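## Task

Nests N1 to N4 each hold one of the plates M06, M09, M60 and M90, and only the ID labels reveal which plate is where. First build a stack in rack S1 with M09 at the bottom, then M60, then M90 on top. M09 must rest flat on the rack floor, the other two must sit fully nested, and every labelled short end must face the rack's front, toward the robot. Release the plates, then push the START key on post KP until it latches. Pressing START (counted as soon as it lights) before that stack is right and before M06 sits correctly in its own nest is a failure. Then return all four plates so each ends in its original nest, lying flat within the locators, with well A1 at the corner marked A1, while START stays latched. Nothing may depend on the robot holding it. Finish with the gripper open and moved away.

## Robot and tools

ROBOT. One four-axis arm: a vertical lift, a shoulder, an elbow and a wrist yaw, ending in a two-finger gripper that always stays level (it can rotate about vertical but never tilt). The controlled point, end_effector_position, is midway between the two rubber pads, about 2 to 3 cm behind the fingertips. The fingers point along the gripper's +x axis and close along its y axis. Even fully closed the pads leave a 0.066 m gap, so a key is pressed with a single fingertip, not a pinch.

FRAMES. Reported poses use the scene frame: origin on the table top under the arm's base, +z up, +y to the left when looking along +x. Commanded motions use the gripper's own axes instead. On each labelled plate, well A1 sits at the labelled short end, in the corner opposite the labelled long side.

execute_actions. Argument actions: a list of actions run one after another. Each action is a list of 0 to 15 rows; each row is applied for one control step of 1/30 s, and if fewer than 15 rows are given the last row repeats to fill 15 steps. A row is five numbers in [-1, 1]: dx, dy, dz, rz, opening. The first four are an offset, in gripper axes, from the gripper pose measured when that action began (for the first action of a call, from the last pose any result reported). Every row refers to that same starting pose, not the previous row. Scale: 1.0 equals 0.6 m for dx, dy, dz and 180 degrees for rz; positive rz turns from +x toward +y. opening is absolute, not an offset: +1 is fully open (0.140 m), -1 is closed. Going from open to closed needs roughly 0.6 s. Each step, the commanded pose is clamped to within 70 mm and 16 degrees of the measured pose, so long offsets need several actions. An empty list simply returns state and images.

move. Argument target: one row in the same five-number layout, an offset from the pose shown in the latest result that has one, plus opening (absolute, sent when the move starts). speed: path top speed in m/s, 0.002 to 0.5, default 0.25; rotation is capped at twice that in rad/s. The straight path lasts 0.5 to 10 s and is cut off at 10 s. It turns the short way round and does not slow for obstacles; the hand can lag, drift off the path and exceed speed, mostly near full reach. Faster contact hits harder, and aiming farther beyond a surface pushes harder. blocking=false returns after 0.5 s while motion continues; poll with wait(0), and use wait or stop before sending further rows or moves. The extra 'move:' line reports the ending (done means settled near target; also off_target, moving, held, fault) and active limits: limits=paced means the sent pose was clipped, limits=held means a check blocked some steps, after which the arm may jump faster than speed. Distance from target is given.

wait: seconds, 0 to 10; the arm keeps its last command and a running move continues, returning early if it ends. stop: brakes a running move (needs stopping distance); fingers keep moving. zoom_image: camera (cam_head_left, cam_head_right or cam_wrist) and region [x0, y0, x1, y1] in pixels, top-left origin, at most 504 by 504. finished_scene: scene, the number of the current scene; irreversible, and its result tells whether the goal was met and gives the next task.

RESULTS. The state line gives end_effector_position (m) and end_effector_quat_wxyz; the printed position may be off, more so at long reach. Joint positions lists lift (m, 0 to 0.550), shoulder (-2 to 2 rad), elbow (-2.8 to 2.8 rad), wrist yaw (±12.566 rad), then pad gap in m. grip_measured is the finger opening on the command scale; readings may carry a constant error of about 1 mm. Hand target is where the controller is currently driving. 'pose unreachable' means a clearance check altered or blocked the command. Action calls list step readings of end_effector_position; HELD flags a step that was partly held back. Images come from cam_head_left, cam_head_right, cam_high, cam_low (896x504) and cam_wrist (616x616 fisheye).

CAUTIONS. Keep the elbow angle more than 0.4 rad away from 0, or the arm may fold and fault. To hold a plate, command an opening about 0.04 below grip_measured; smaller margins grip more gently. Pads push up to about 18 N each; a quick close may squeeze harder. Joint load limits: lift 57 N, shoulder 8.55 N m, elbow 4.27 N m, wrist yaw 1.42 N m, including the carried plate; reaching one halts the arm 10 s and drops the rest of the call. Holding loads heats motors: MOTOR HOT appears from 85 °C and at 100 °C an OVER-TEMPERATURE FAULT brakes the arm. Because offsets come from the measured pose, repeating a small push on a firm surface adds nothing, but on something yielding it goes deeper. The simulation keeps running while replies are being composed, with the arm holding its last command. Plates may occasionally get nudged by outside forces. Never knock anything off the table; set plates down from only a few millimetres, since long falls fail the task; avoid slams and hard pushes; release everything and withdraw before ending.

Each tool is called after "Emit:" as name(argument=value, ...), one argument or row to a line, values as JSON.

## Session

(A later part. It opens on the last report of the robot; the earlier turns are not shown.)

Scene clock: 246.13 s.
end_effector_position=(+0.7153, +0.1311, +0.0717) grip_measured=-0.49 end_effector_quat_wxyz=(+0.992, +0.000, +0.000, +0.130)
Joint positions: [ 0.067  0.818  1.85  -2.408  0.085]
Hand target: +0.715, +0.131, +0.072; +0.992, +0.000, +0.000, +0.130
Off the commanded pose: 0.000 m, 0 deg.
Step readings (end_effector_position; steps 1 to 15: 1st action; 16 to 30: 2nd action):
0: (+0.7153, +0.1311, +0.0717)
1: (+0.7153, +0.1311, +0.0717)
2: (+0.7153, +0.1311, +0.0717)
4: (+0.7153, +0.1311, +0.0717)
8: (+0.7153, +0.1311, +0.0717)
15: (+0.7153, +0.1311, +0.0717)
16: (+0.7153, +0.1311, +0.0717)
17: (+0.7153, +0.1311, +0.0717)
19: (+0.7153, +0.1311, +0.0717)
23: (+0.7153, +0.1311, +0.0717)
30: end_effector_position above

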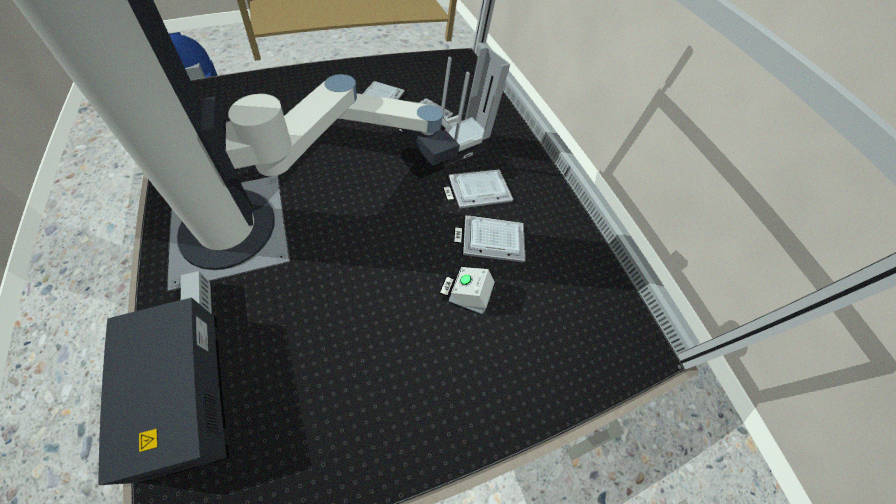

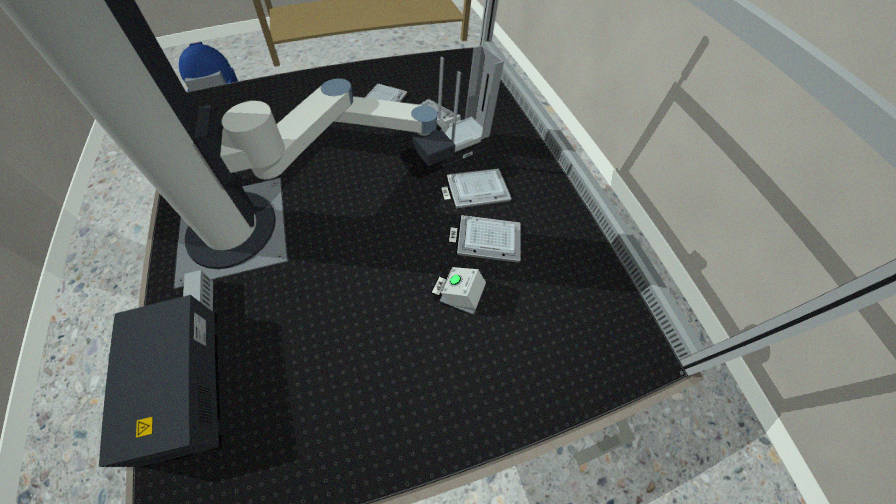

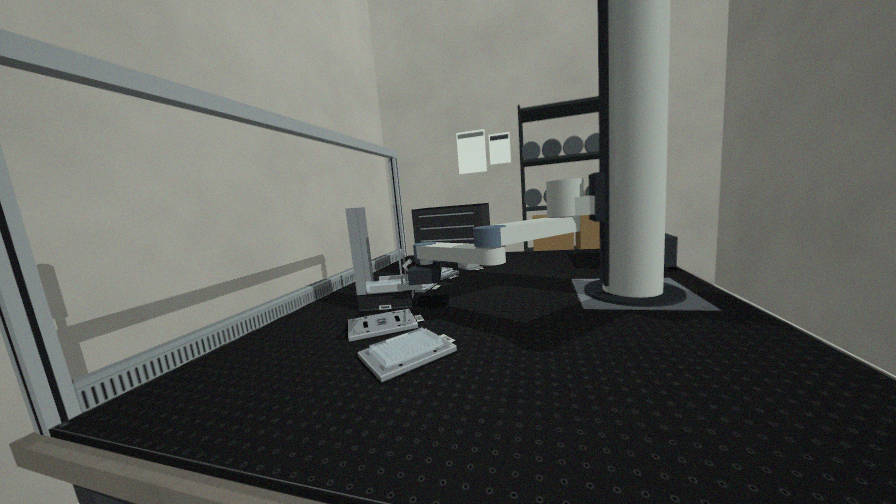

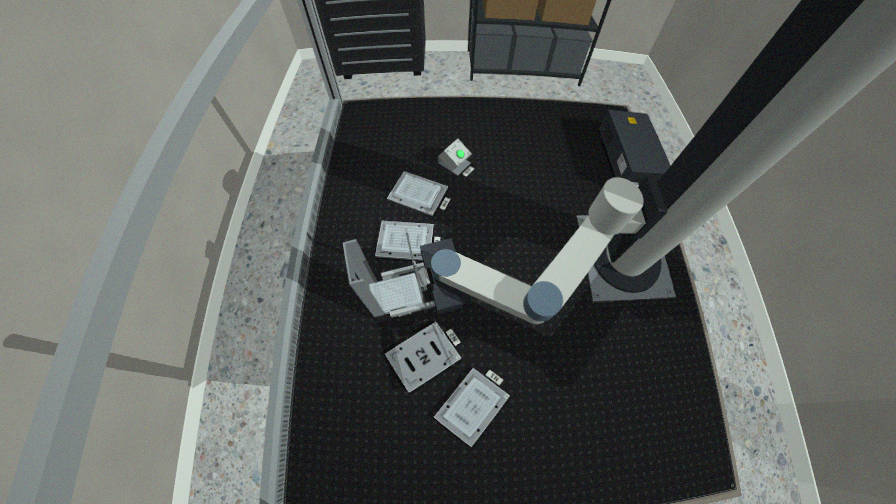

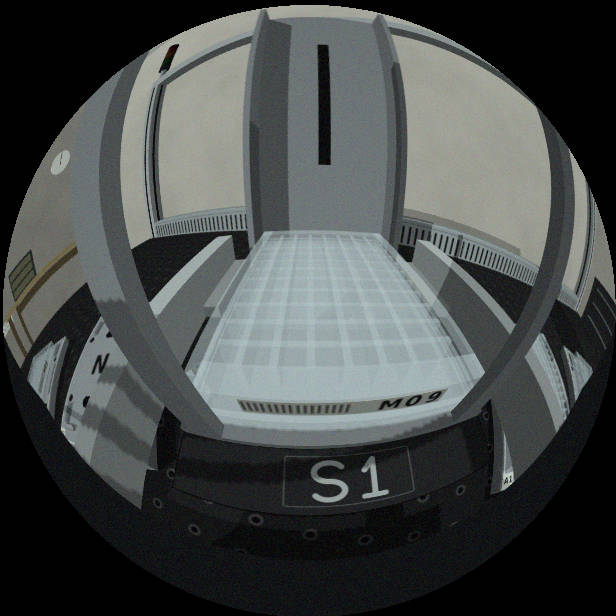

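Emit:
move(
  target=[-0.04769,0.2872,0,0.1006,-0.54],
  speed=0.25,
)

Scene clock: 249.87 s.
end_effector_position=(+0.6430, +0.2905, +0.3501) grip_measured=-0.49 end_effector_quat_wxyz=(+0.959, +0.000, +0.000, +0.285)
Joint positions: [ 0.345  1.15   1.818 -2.39   0.085]
Hand target: +0.643, +0.290, +0.350; +0.959, +0.000, +0.000, +0.284
Off the commanded pose: 0.000 m, 0 deg.
move: done

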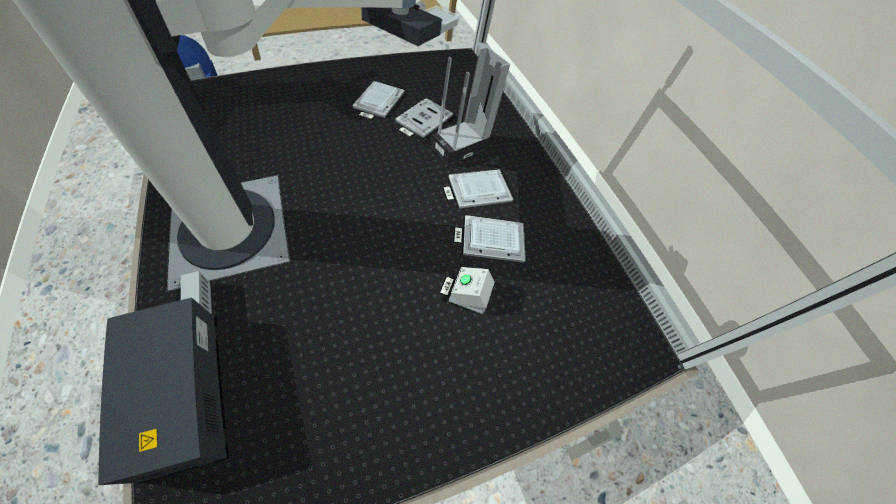

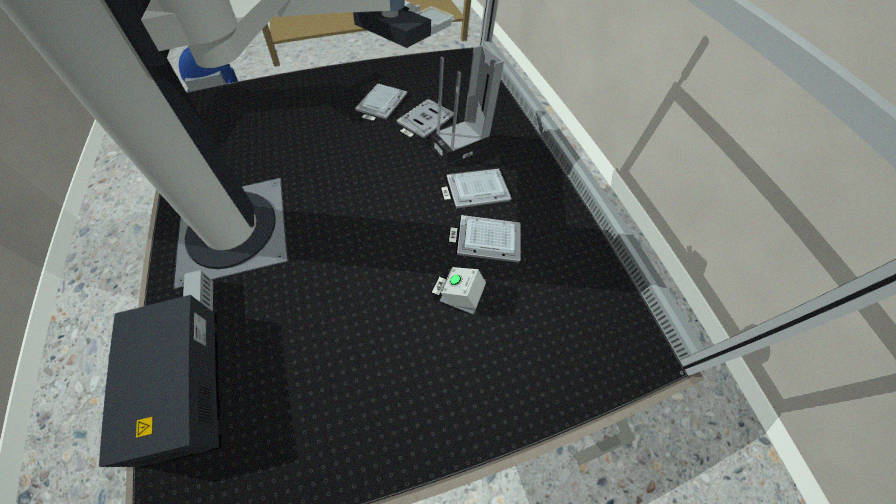

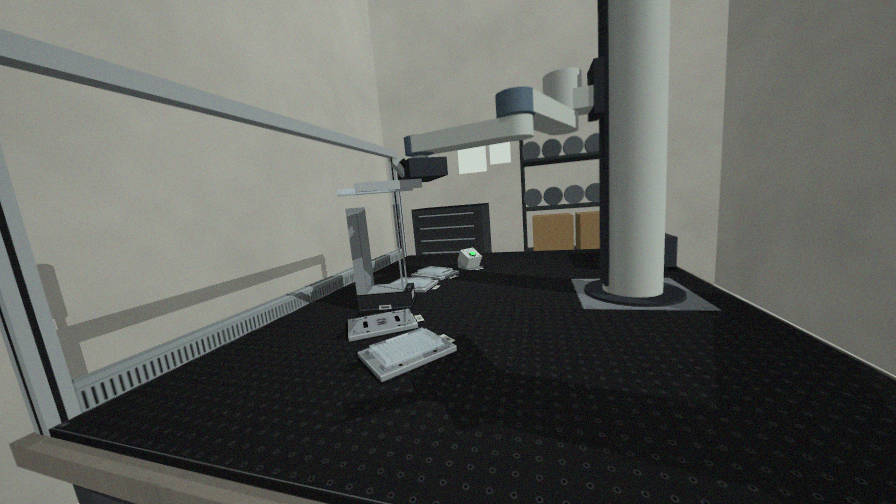

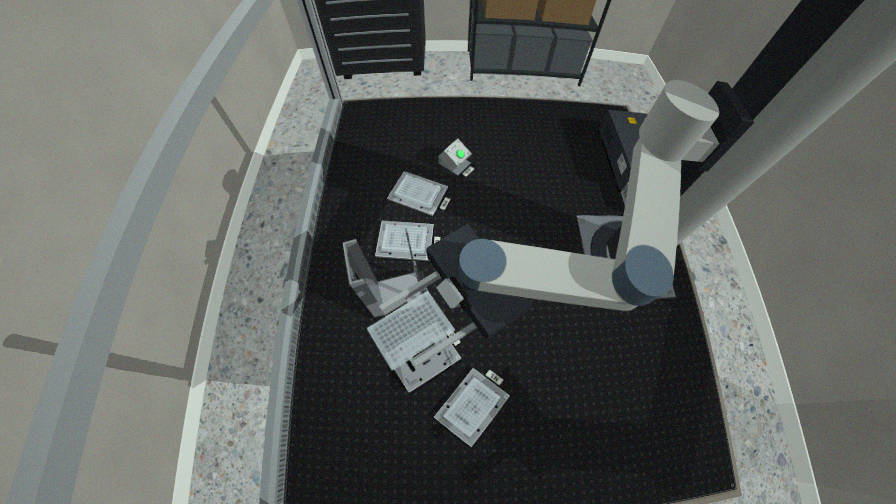

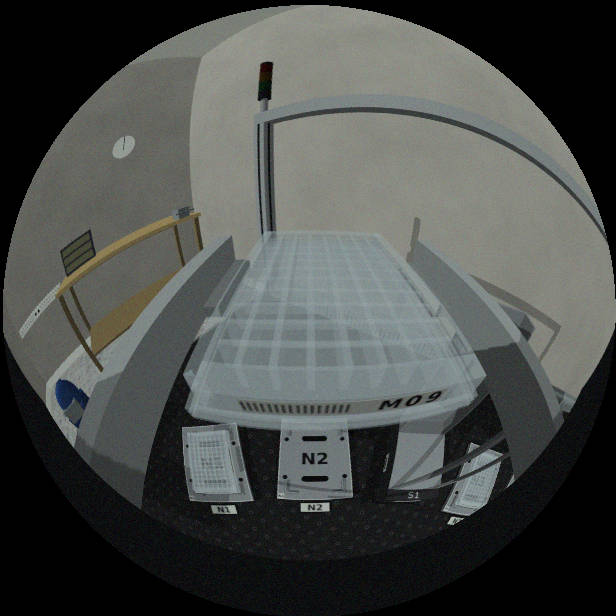

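Emit:
move(
  target=[0,-0.0006,-0.5085,0,-0.54],
  speed=0.28,
)

Emit:
move(
  target=[0,0,-0.0183,0,-0.54],
  speed=0.03,
)

Scene clock: 252.03 s.
end_effector_position=(+0.6432, +0.2902, +0.0449) grip_measured=-0.49 end_effector_quat_wxyz=(+0.959, +0.000, +0.000, +0.285)
Joint positions: [ 0.04   1.149  1.818 -2.389  0.085]
Hand target: +0.643, +0.290, +0.045; +0.959, +0.000, +0.000, +0.285
Off the commanded pose: 0.000 m, 0 deg.
move: done

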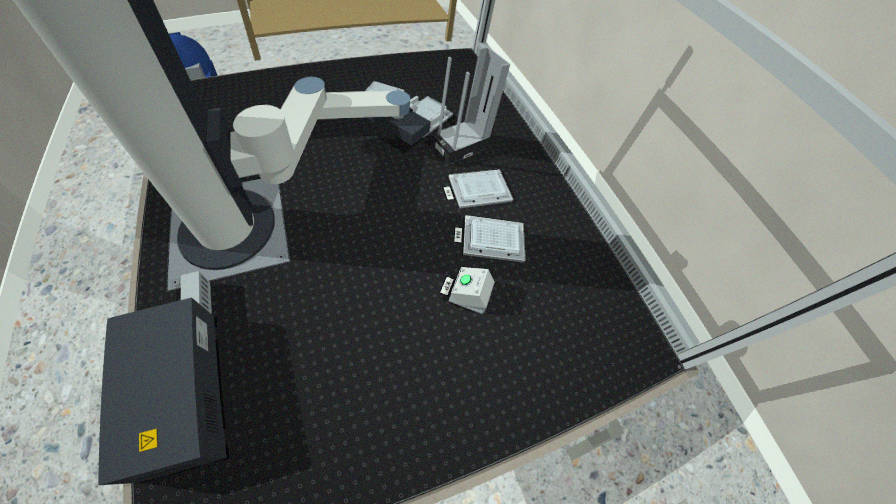

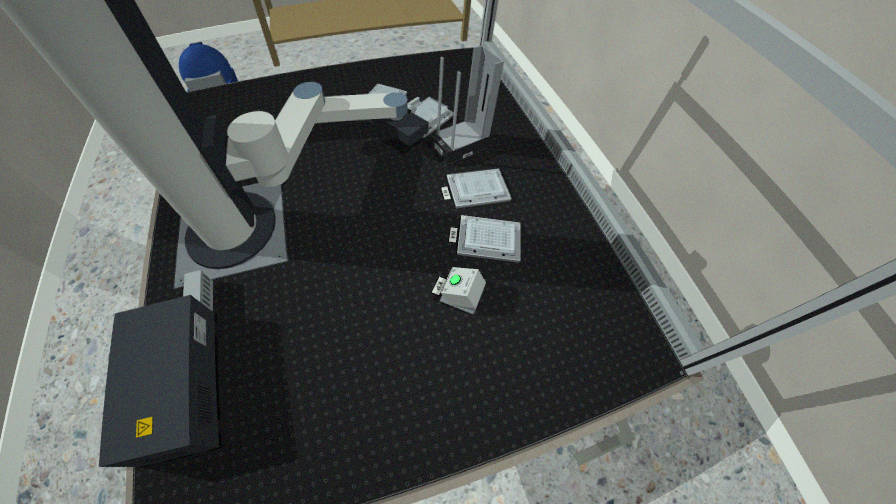

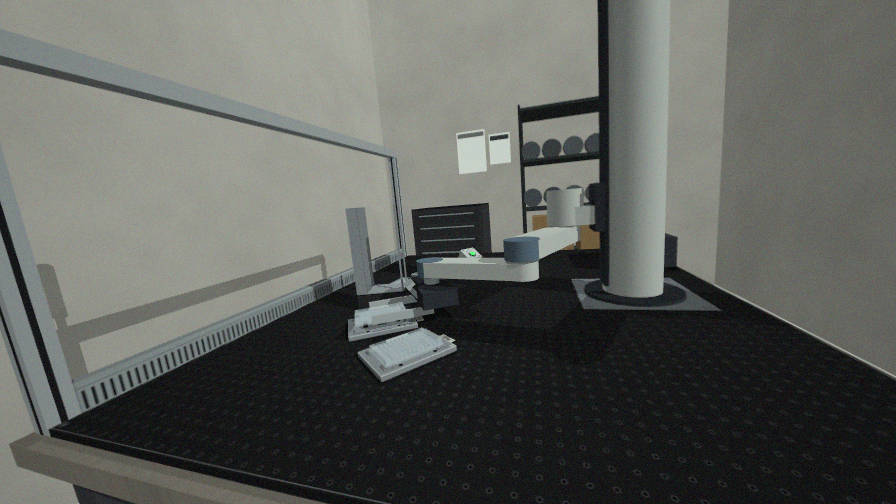

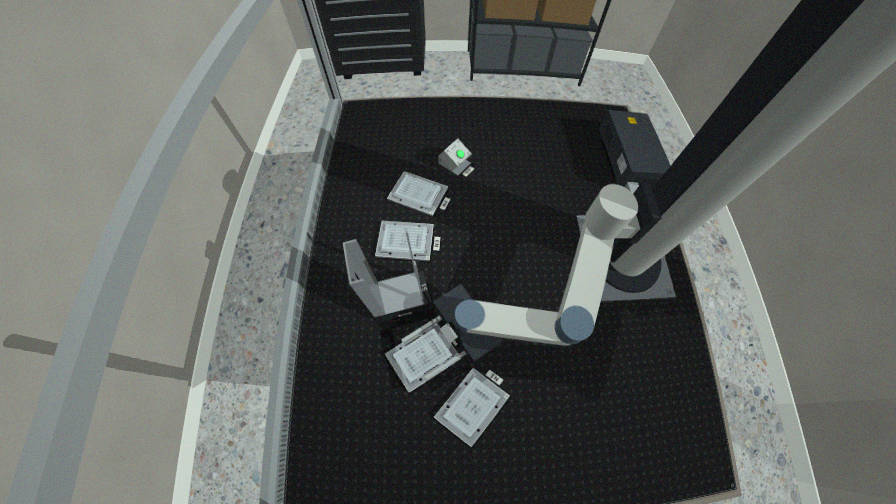

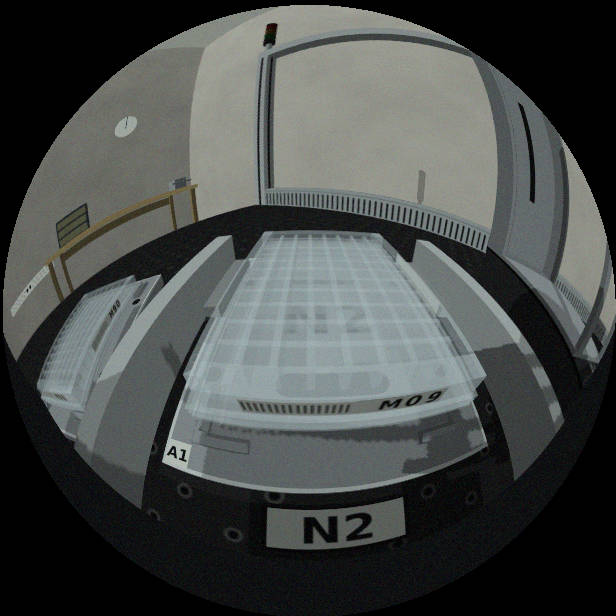

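Scene clock: 252.73 s.
end_effector_position=(+0.6432, +0.2902, +0.0339) grip_measured=-0.49 end_effector_quat_wxyz=(+0.959, +0.000, +0.000, +0.285)
Joint positions: [ 0.029  1.149  1.818 -2.389  0.085]
Hand target: +0.643, +0.290, +0.034; +0.959, +0.000, +0.000, +0.285
Off the commanded pose: 0.000 m, 0 deg.
move: done

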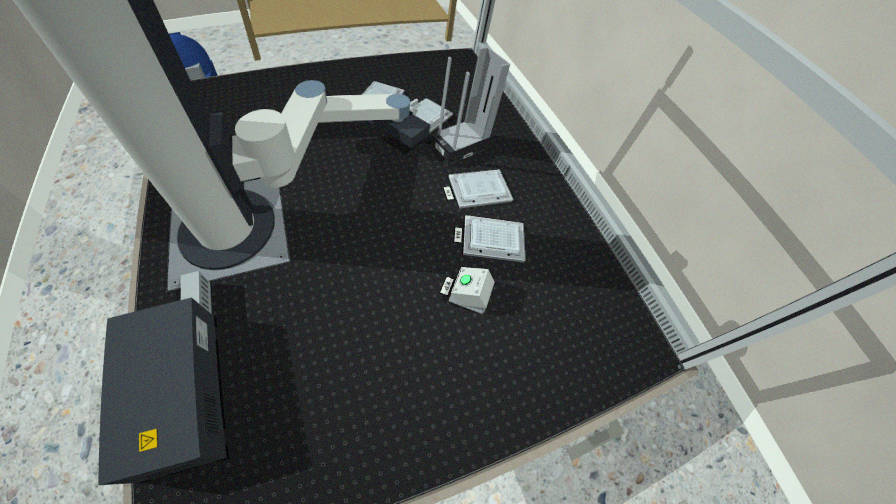

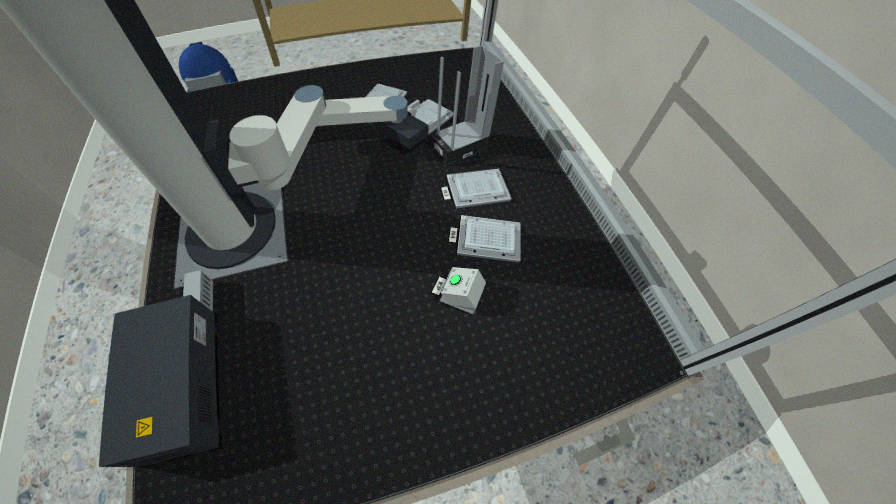

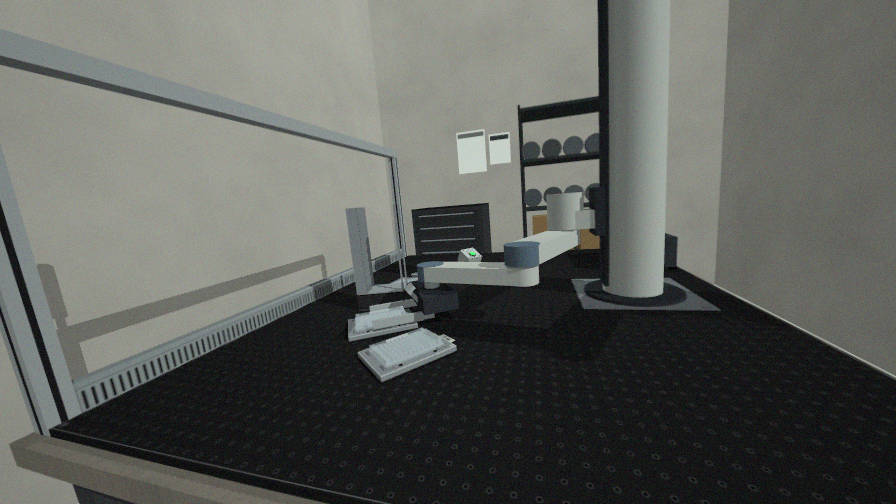

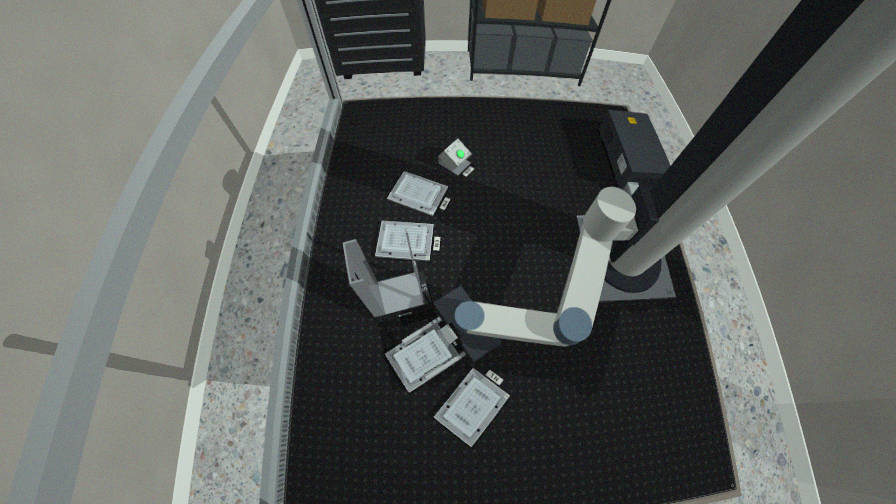

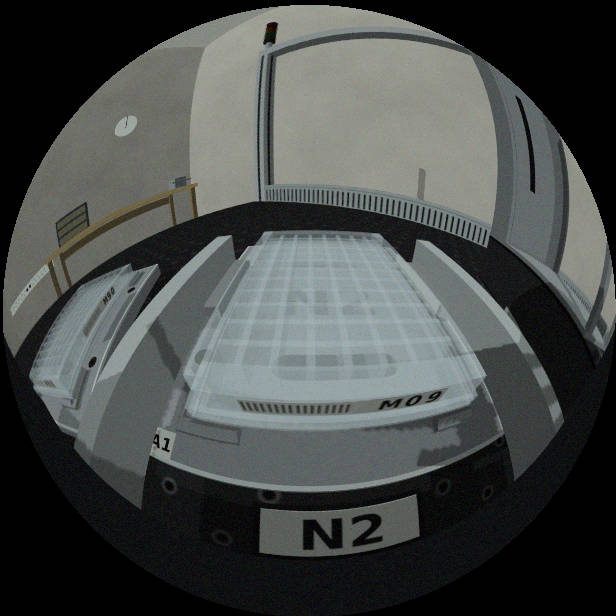

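Emit:
move(
  target=[0,0,-0.0058,0,-0.54],
  speed=0.008,
)

Scene clock: 253.60 s.
end_effector_position=(+0.6432, +0.2903, +0.0307) grip_measured=-0.49 end_effector_quat_wxyz=(+0.959, +0.000, +0.000, +0.285)
Joint positions: [ 0.026  1.149  1.818 -2.389  0.085]
Hand target: +0.643, +0.290, +0.030; +0.959, +0.000, +0.000, +0.285
Off the commanded pose: 0.000 m, 0 deg.
move: done

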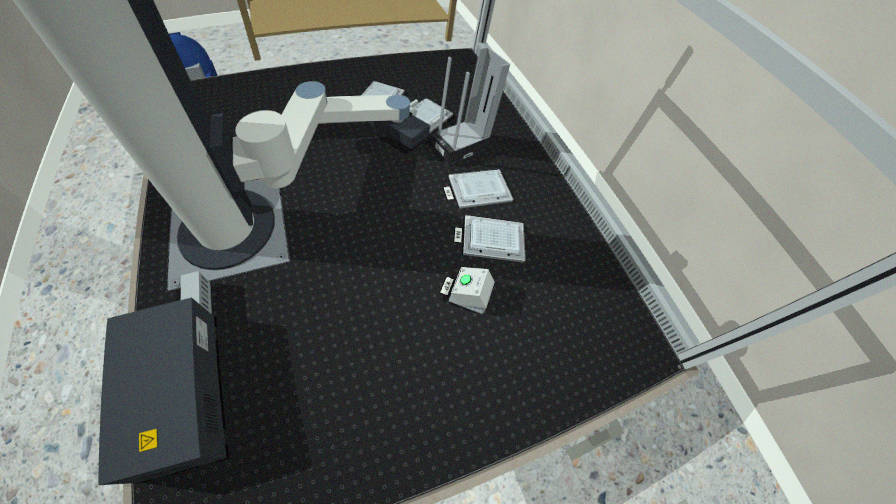

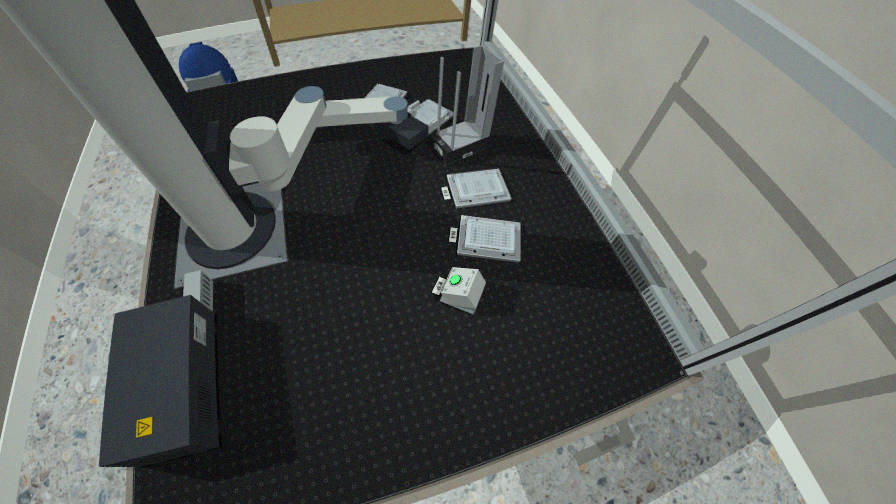

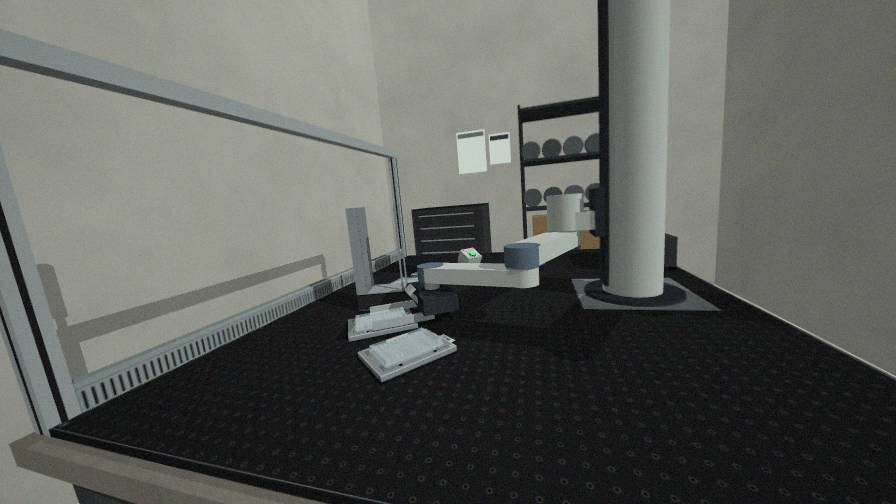

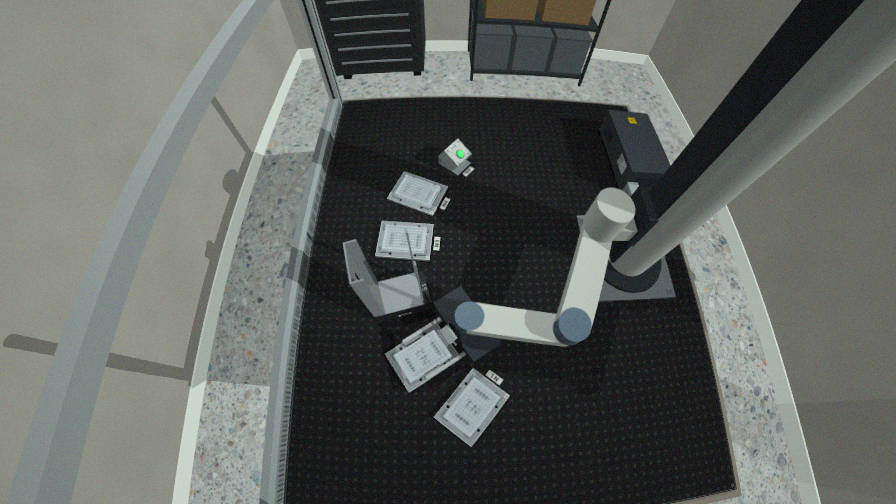

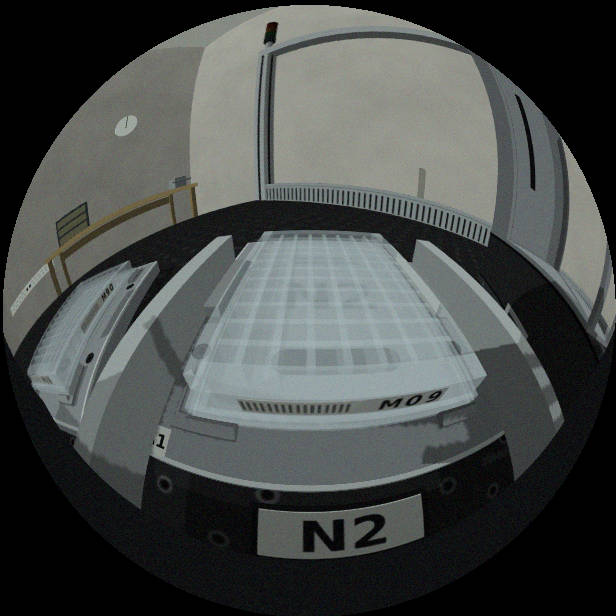

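Emit:
zoom_image(
  camera="cam_wrist",
  region=[150,330,530,520],
)

Region (150, 330, 530, 520) of cam_wrist's 616x616 image, scaled by 1.326, with more detail than that image has.

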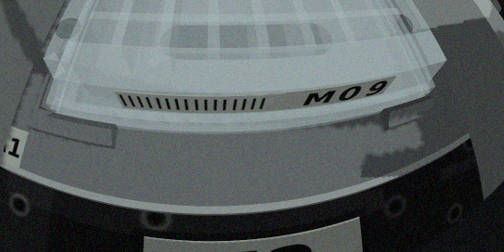

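Release.

Emit:
execute_actions(
  actions=[
    [[0,0,0,0,-0.52],[0,0,0,0,-0.5],[0,0,0,0,-0.48],[0,0,0,0,-0.45],[0,0,0,0,-0.42],[0,0,0,0,-0.38],[0,0,0,0,-0.33],[0,0,0,0,-0.27],[0,0,0,0,-0.2],[0,0,0,0,-0.13],[0,0,0,0,-0.06],[0,0,0,0,0],[0,0,0,0,0.05],[0,0,0,0,0.1],[0,0,0,0,0.1]],
  ],
)

Emit:
move(
  target=[-0.08,0,0.08,0,0.1],
  speed=0.15,
)

Scene clock: 256.20 s.
end_effector_position=(+0.6432, +0.2904, +0.0308) grip_measured=+0.10 end_effector_quat_wxyz=(+0.959, +0.000, +0.000, +0.285)
Joint positions: [ 0.026  1.149  1.818 -2.389  0.107]
Hand target: +0.643, +0.290, +0.031; +0.959, +0.000, +0.000, +0.285
Off the commanded pose: 0.000 m, 0 deg.
Step readings (end_effector_position):
0: (+0.6432, +0.2903, +0.0307)
1: (+0.6432, +0.2903, +0.0308)
2: (+0.6432, +0.2904, +0.0309)
4: (+0.6432, +0.2904, +0.0309)
8: (+0.6432, +0.2904, +0.0308)
15: end_effector_position above

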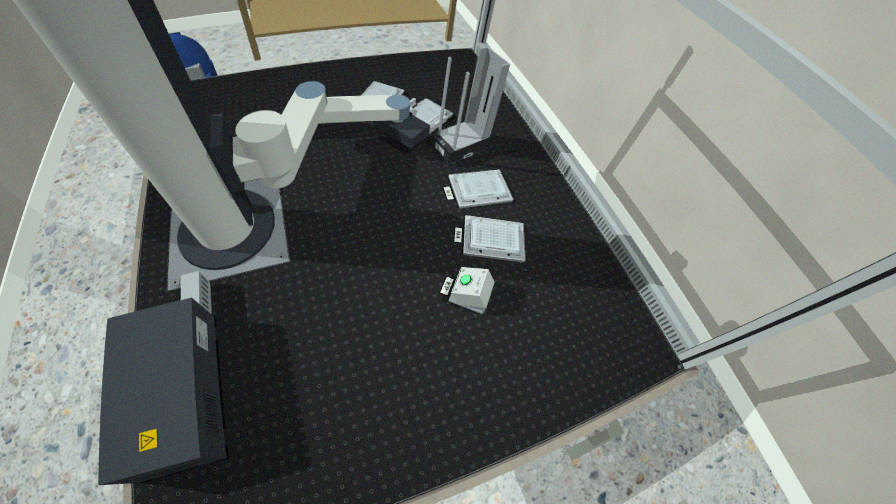

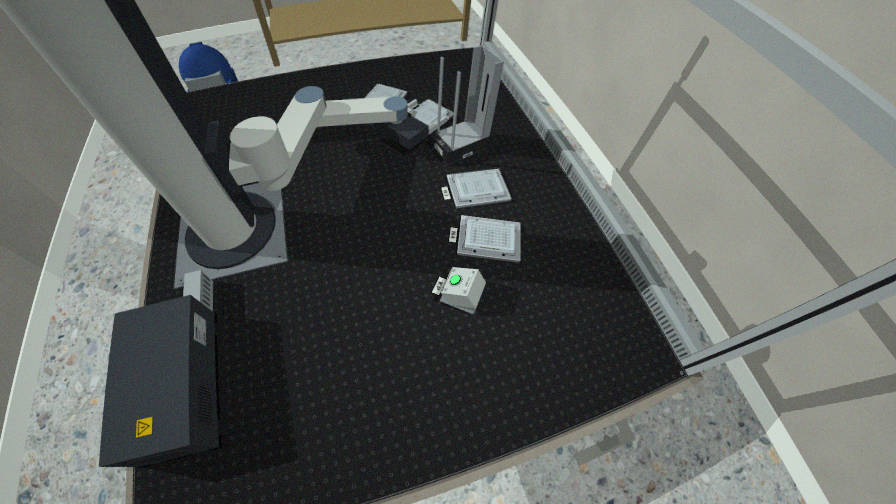

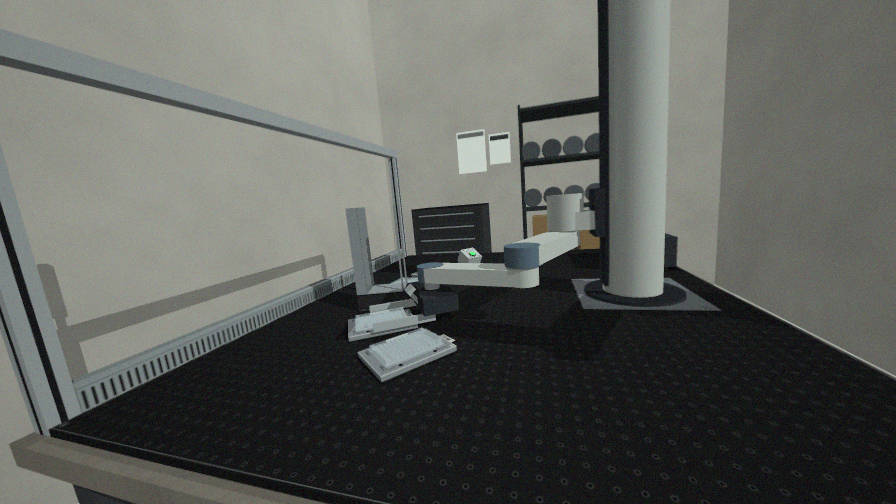

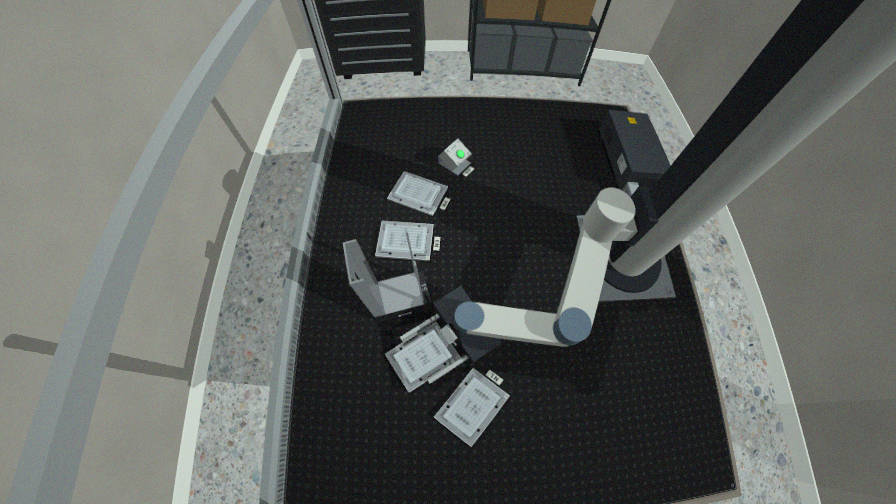

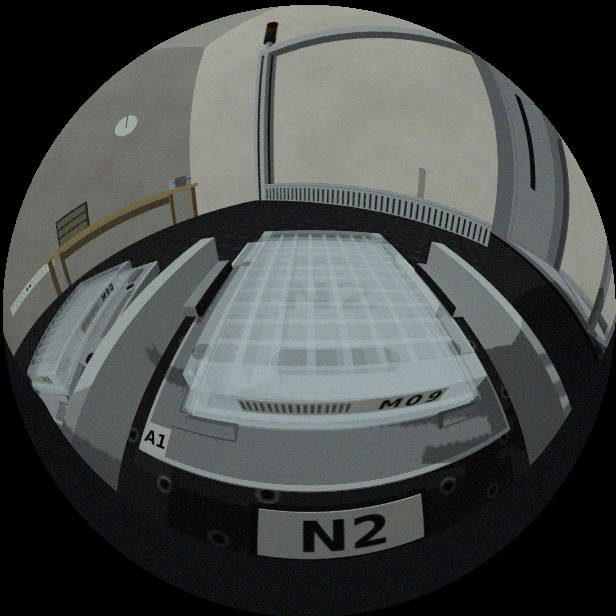

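Scene clock: 257.00 s.
end_effector_position=(+0.6030, +0.2640, +0.0788) grip_measured=+0.10 end_effector_quat_wxyz=(+0.959, +0.000, +0.000, +0.285)
Joint positions: [ 0.074  1.265  1.539 -2.226  0.107]
Hand target: +0.603, +0.264, +0.079; +0.959, +0.000, +0.000, +0.285
Off the commanded pose: 0.000 m, 0 deg.
move: done

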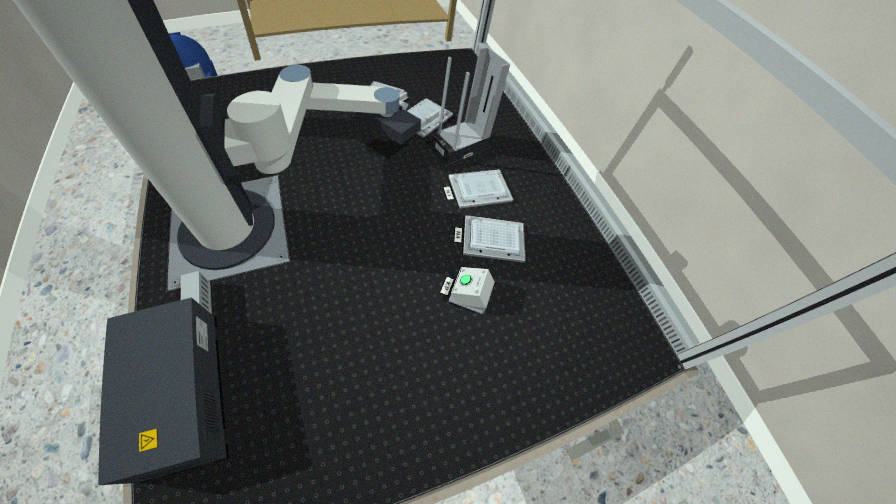

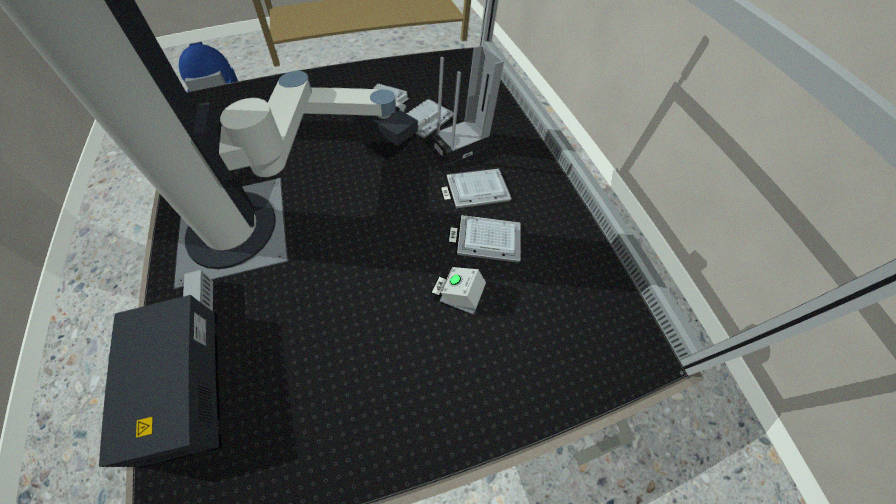

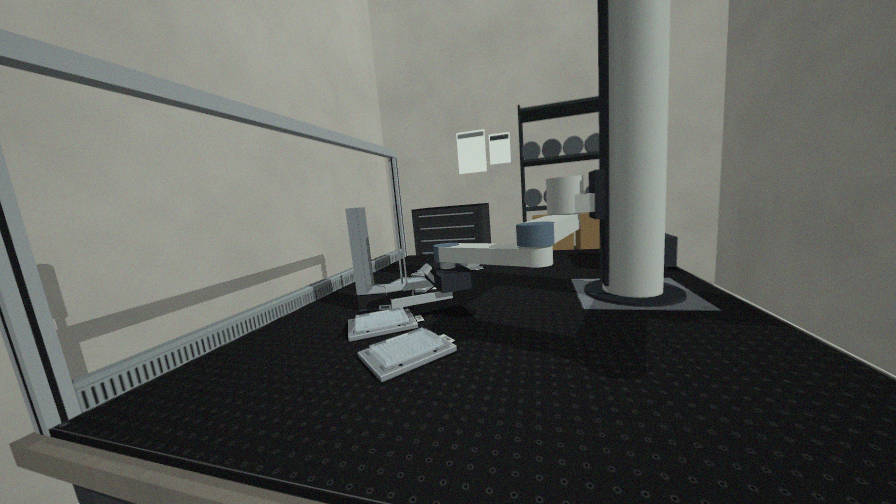

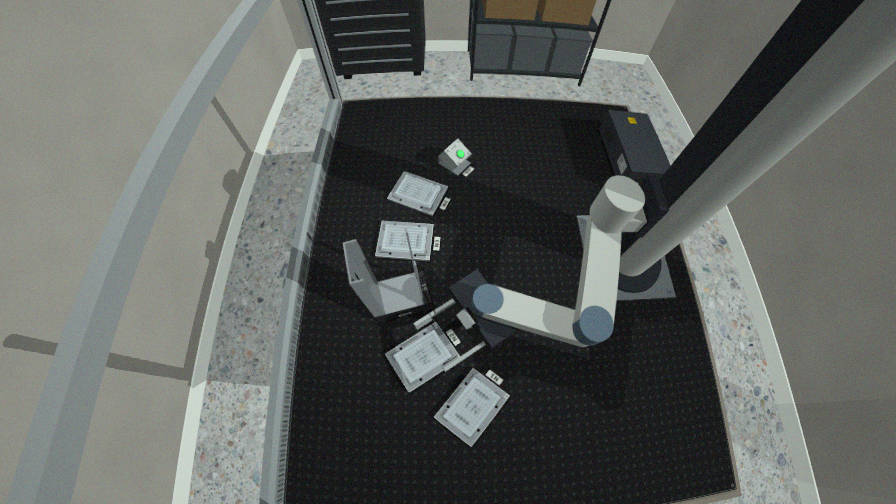

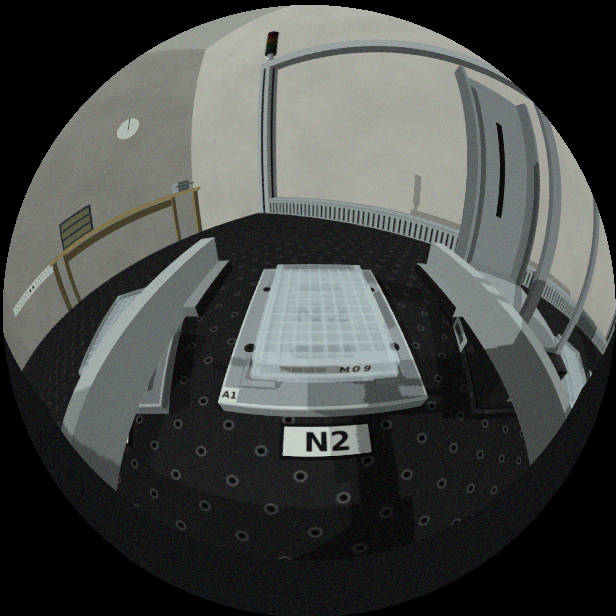

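Emit:
zoom_image(
  camera="cam_wrist",
  region=[200,250,450,430],
)

Emit:
zoom_image(
  camera="cam_low",
  region=[330,120,530,460],
)

Region (200, 250, 450, 430) of cam_wrist's 616x616 image, scaled by 2.016, with more detail than that image has; it fills the top 363 rows of this view, and the rest is white.

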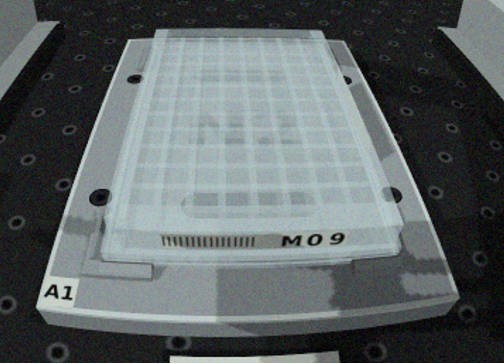

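Region (330, 120, 530, 460) of cam_low's 896x504 image, scaled by 1.482, with more detail than that image has; it fills the left 296 columns of this view, and the rest is white.

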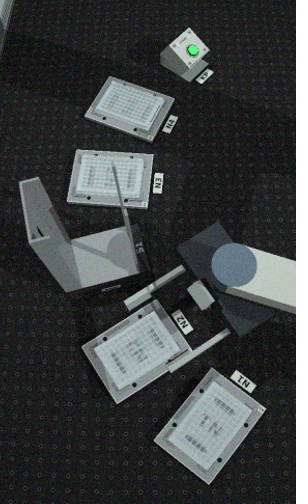

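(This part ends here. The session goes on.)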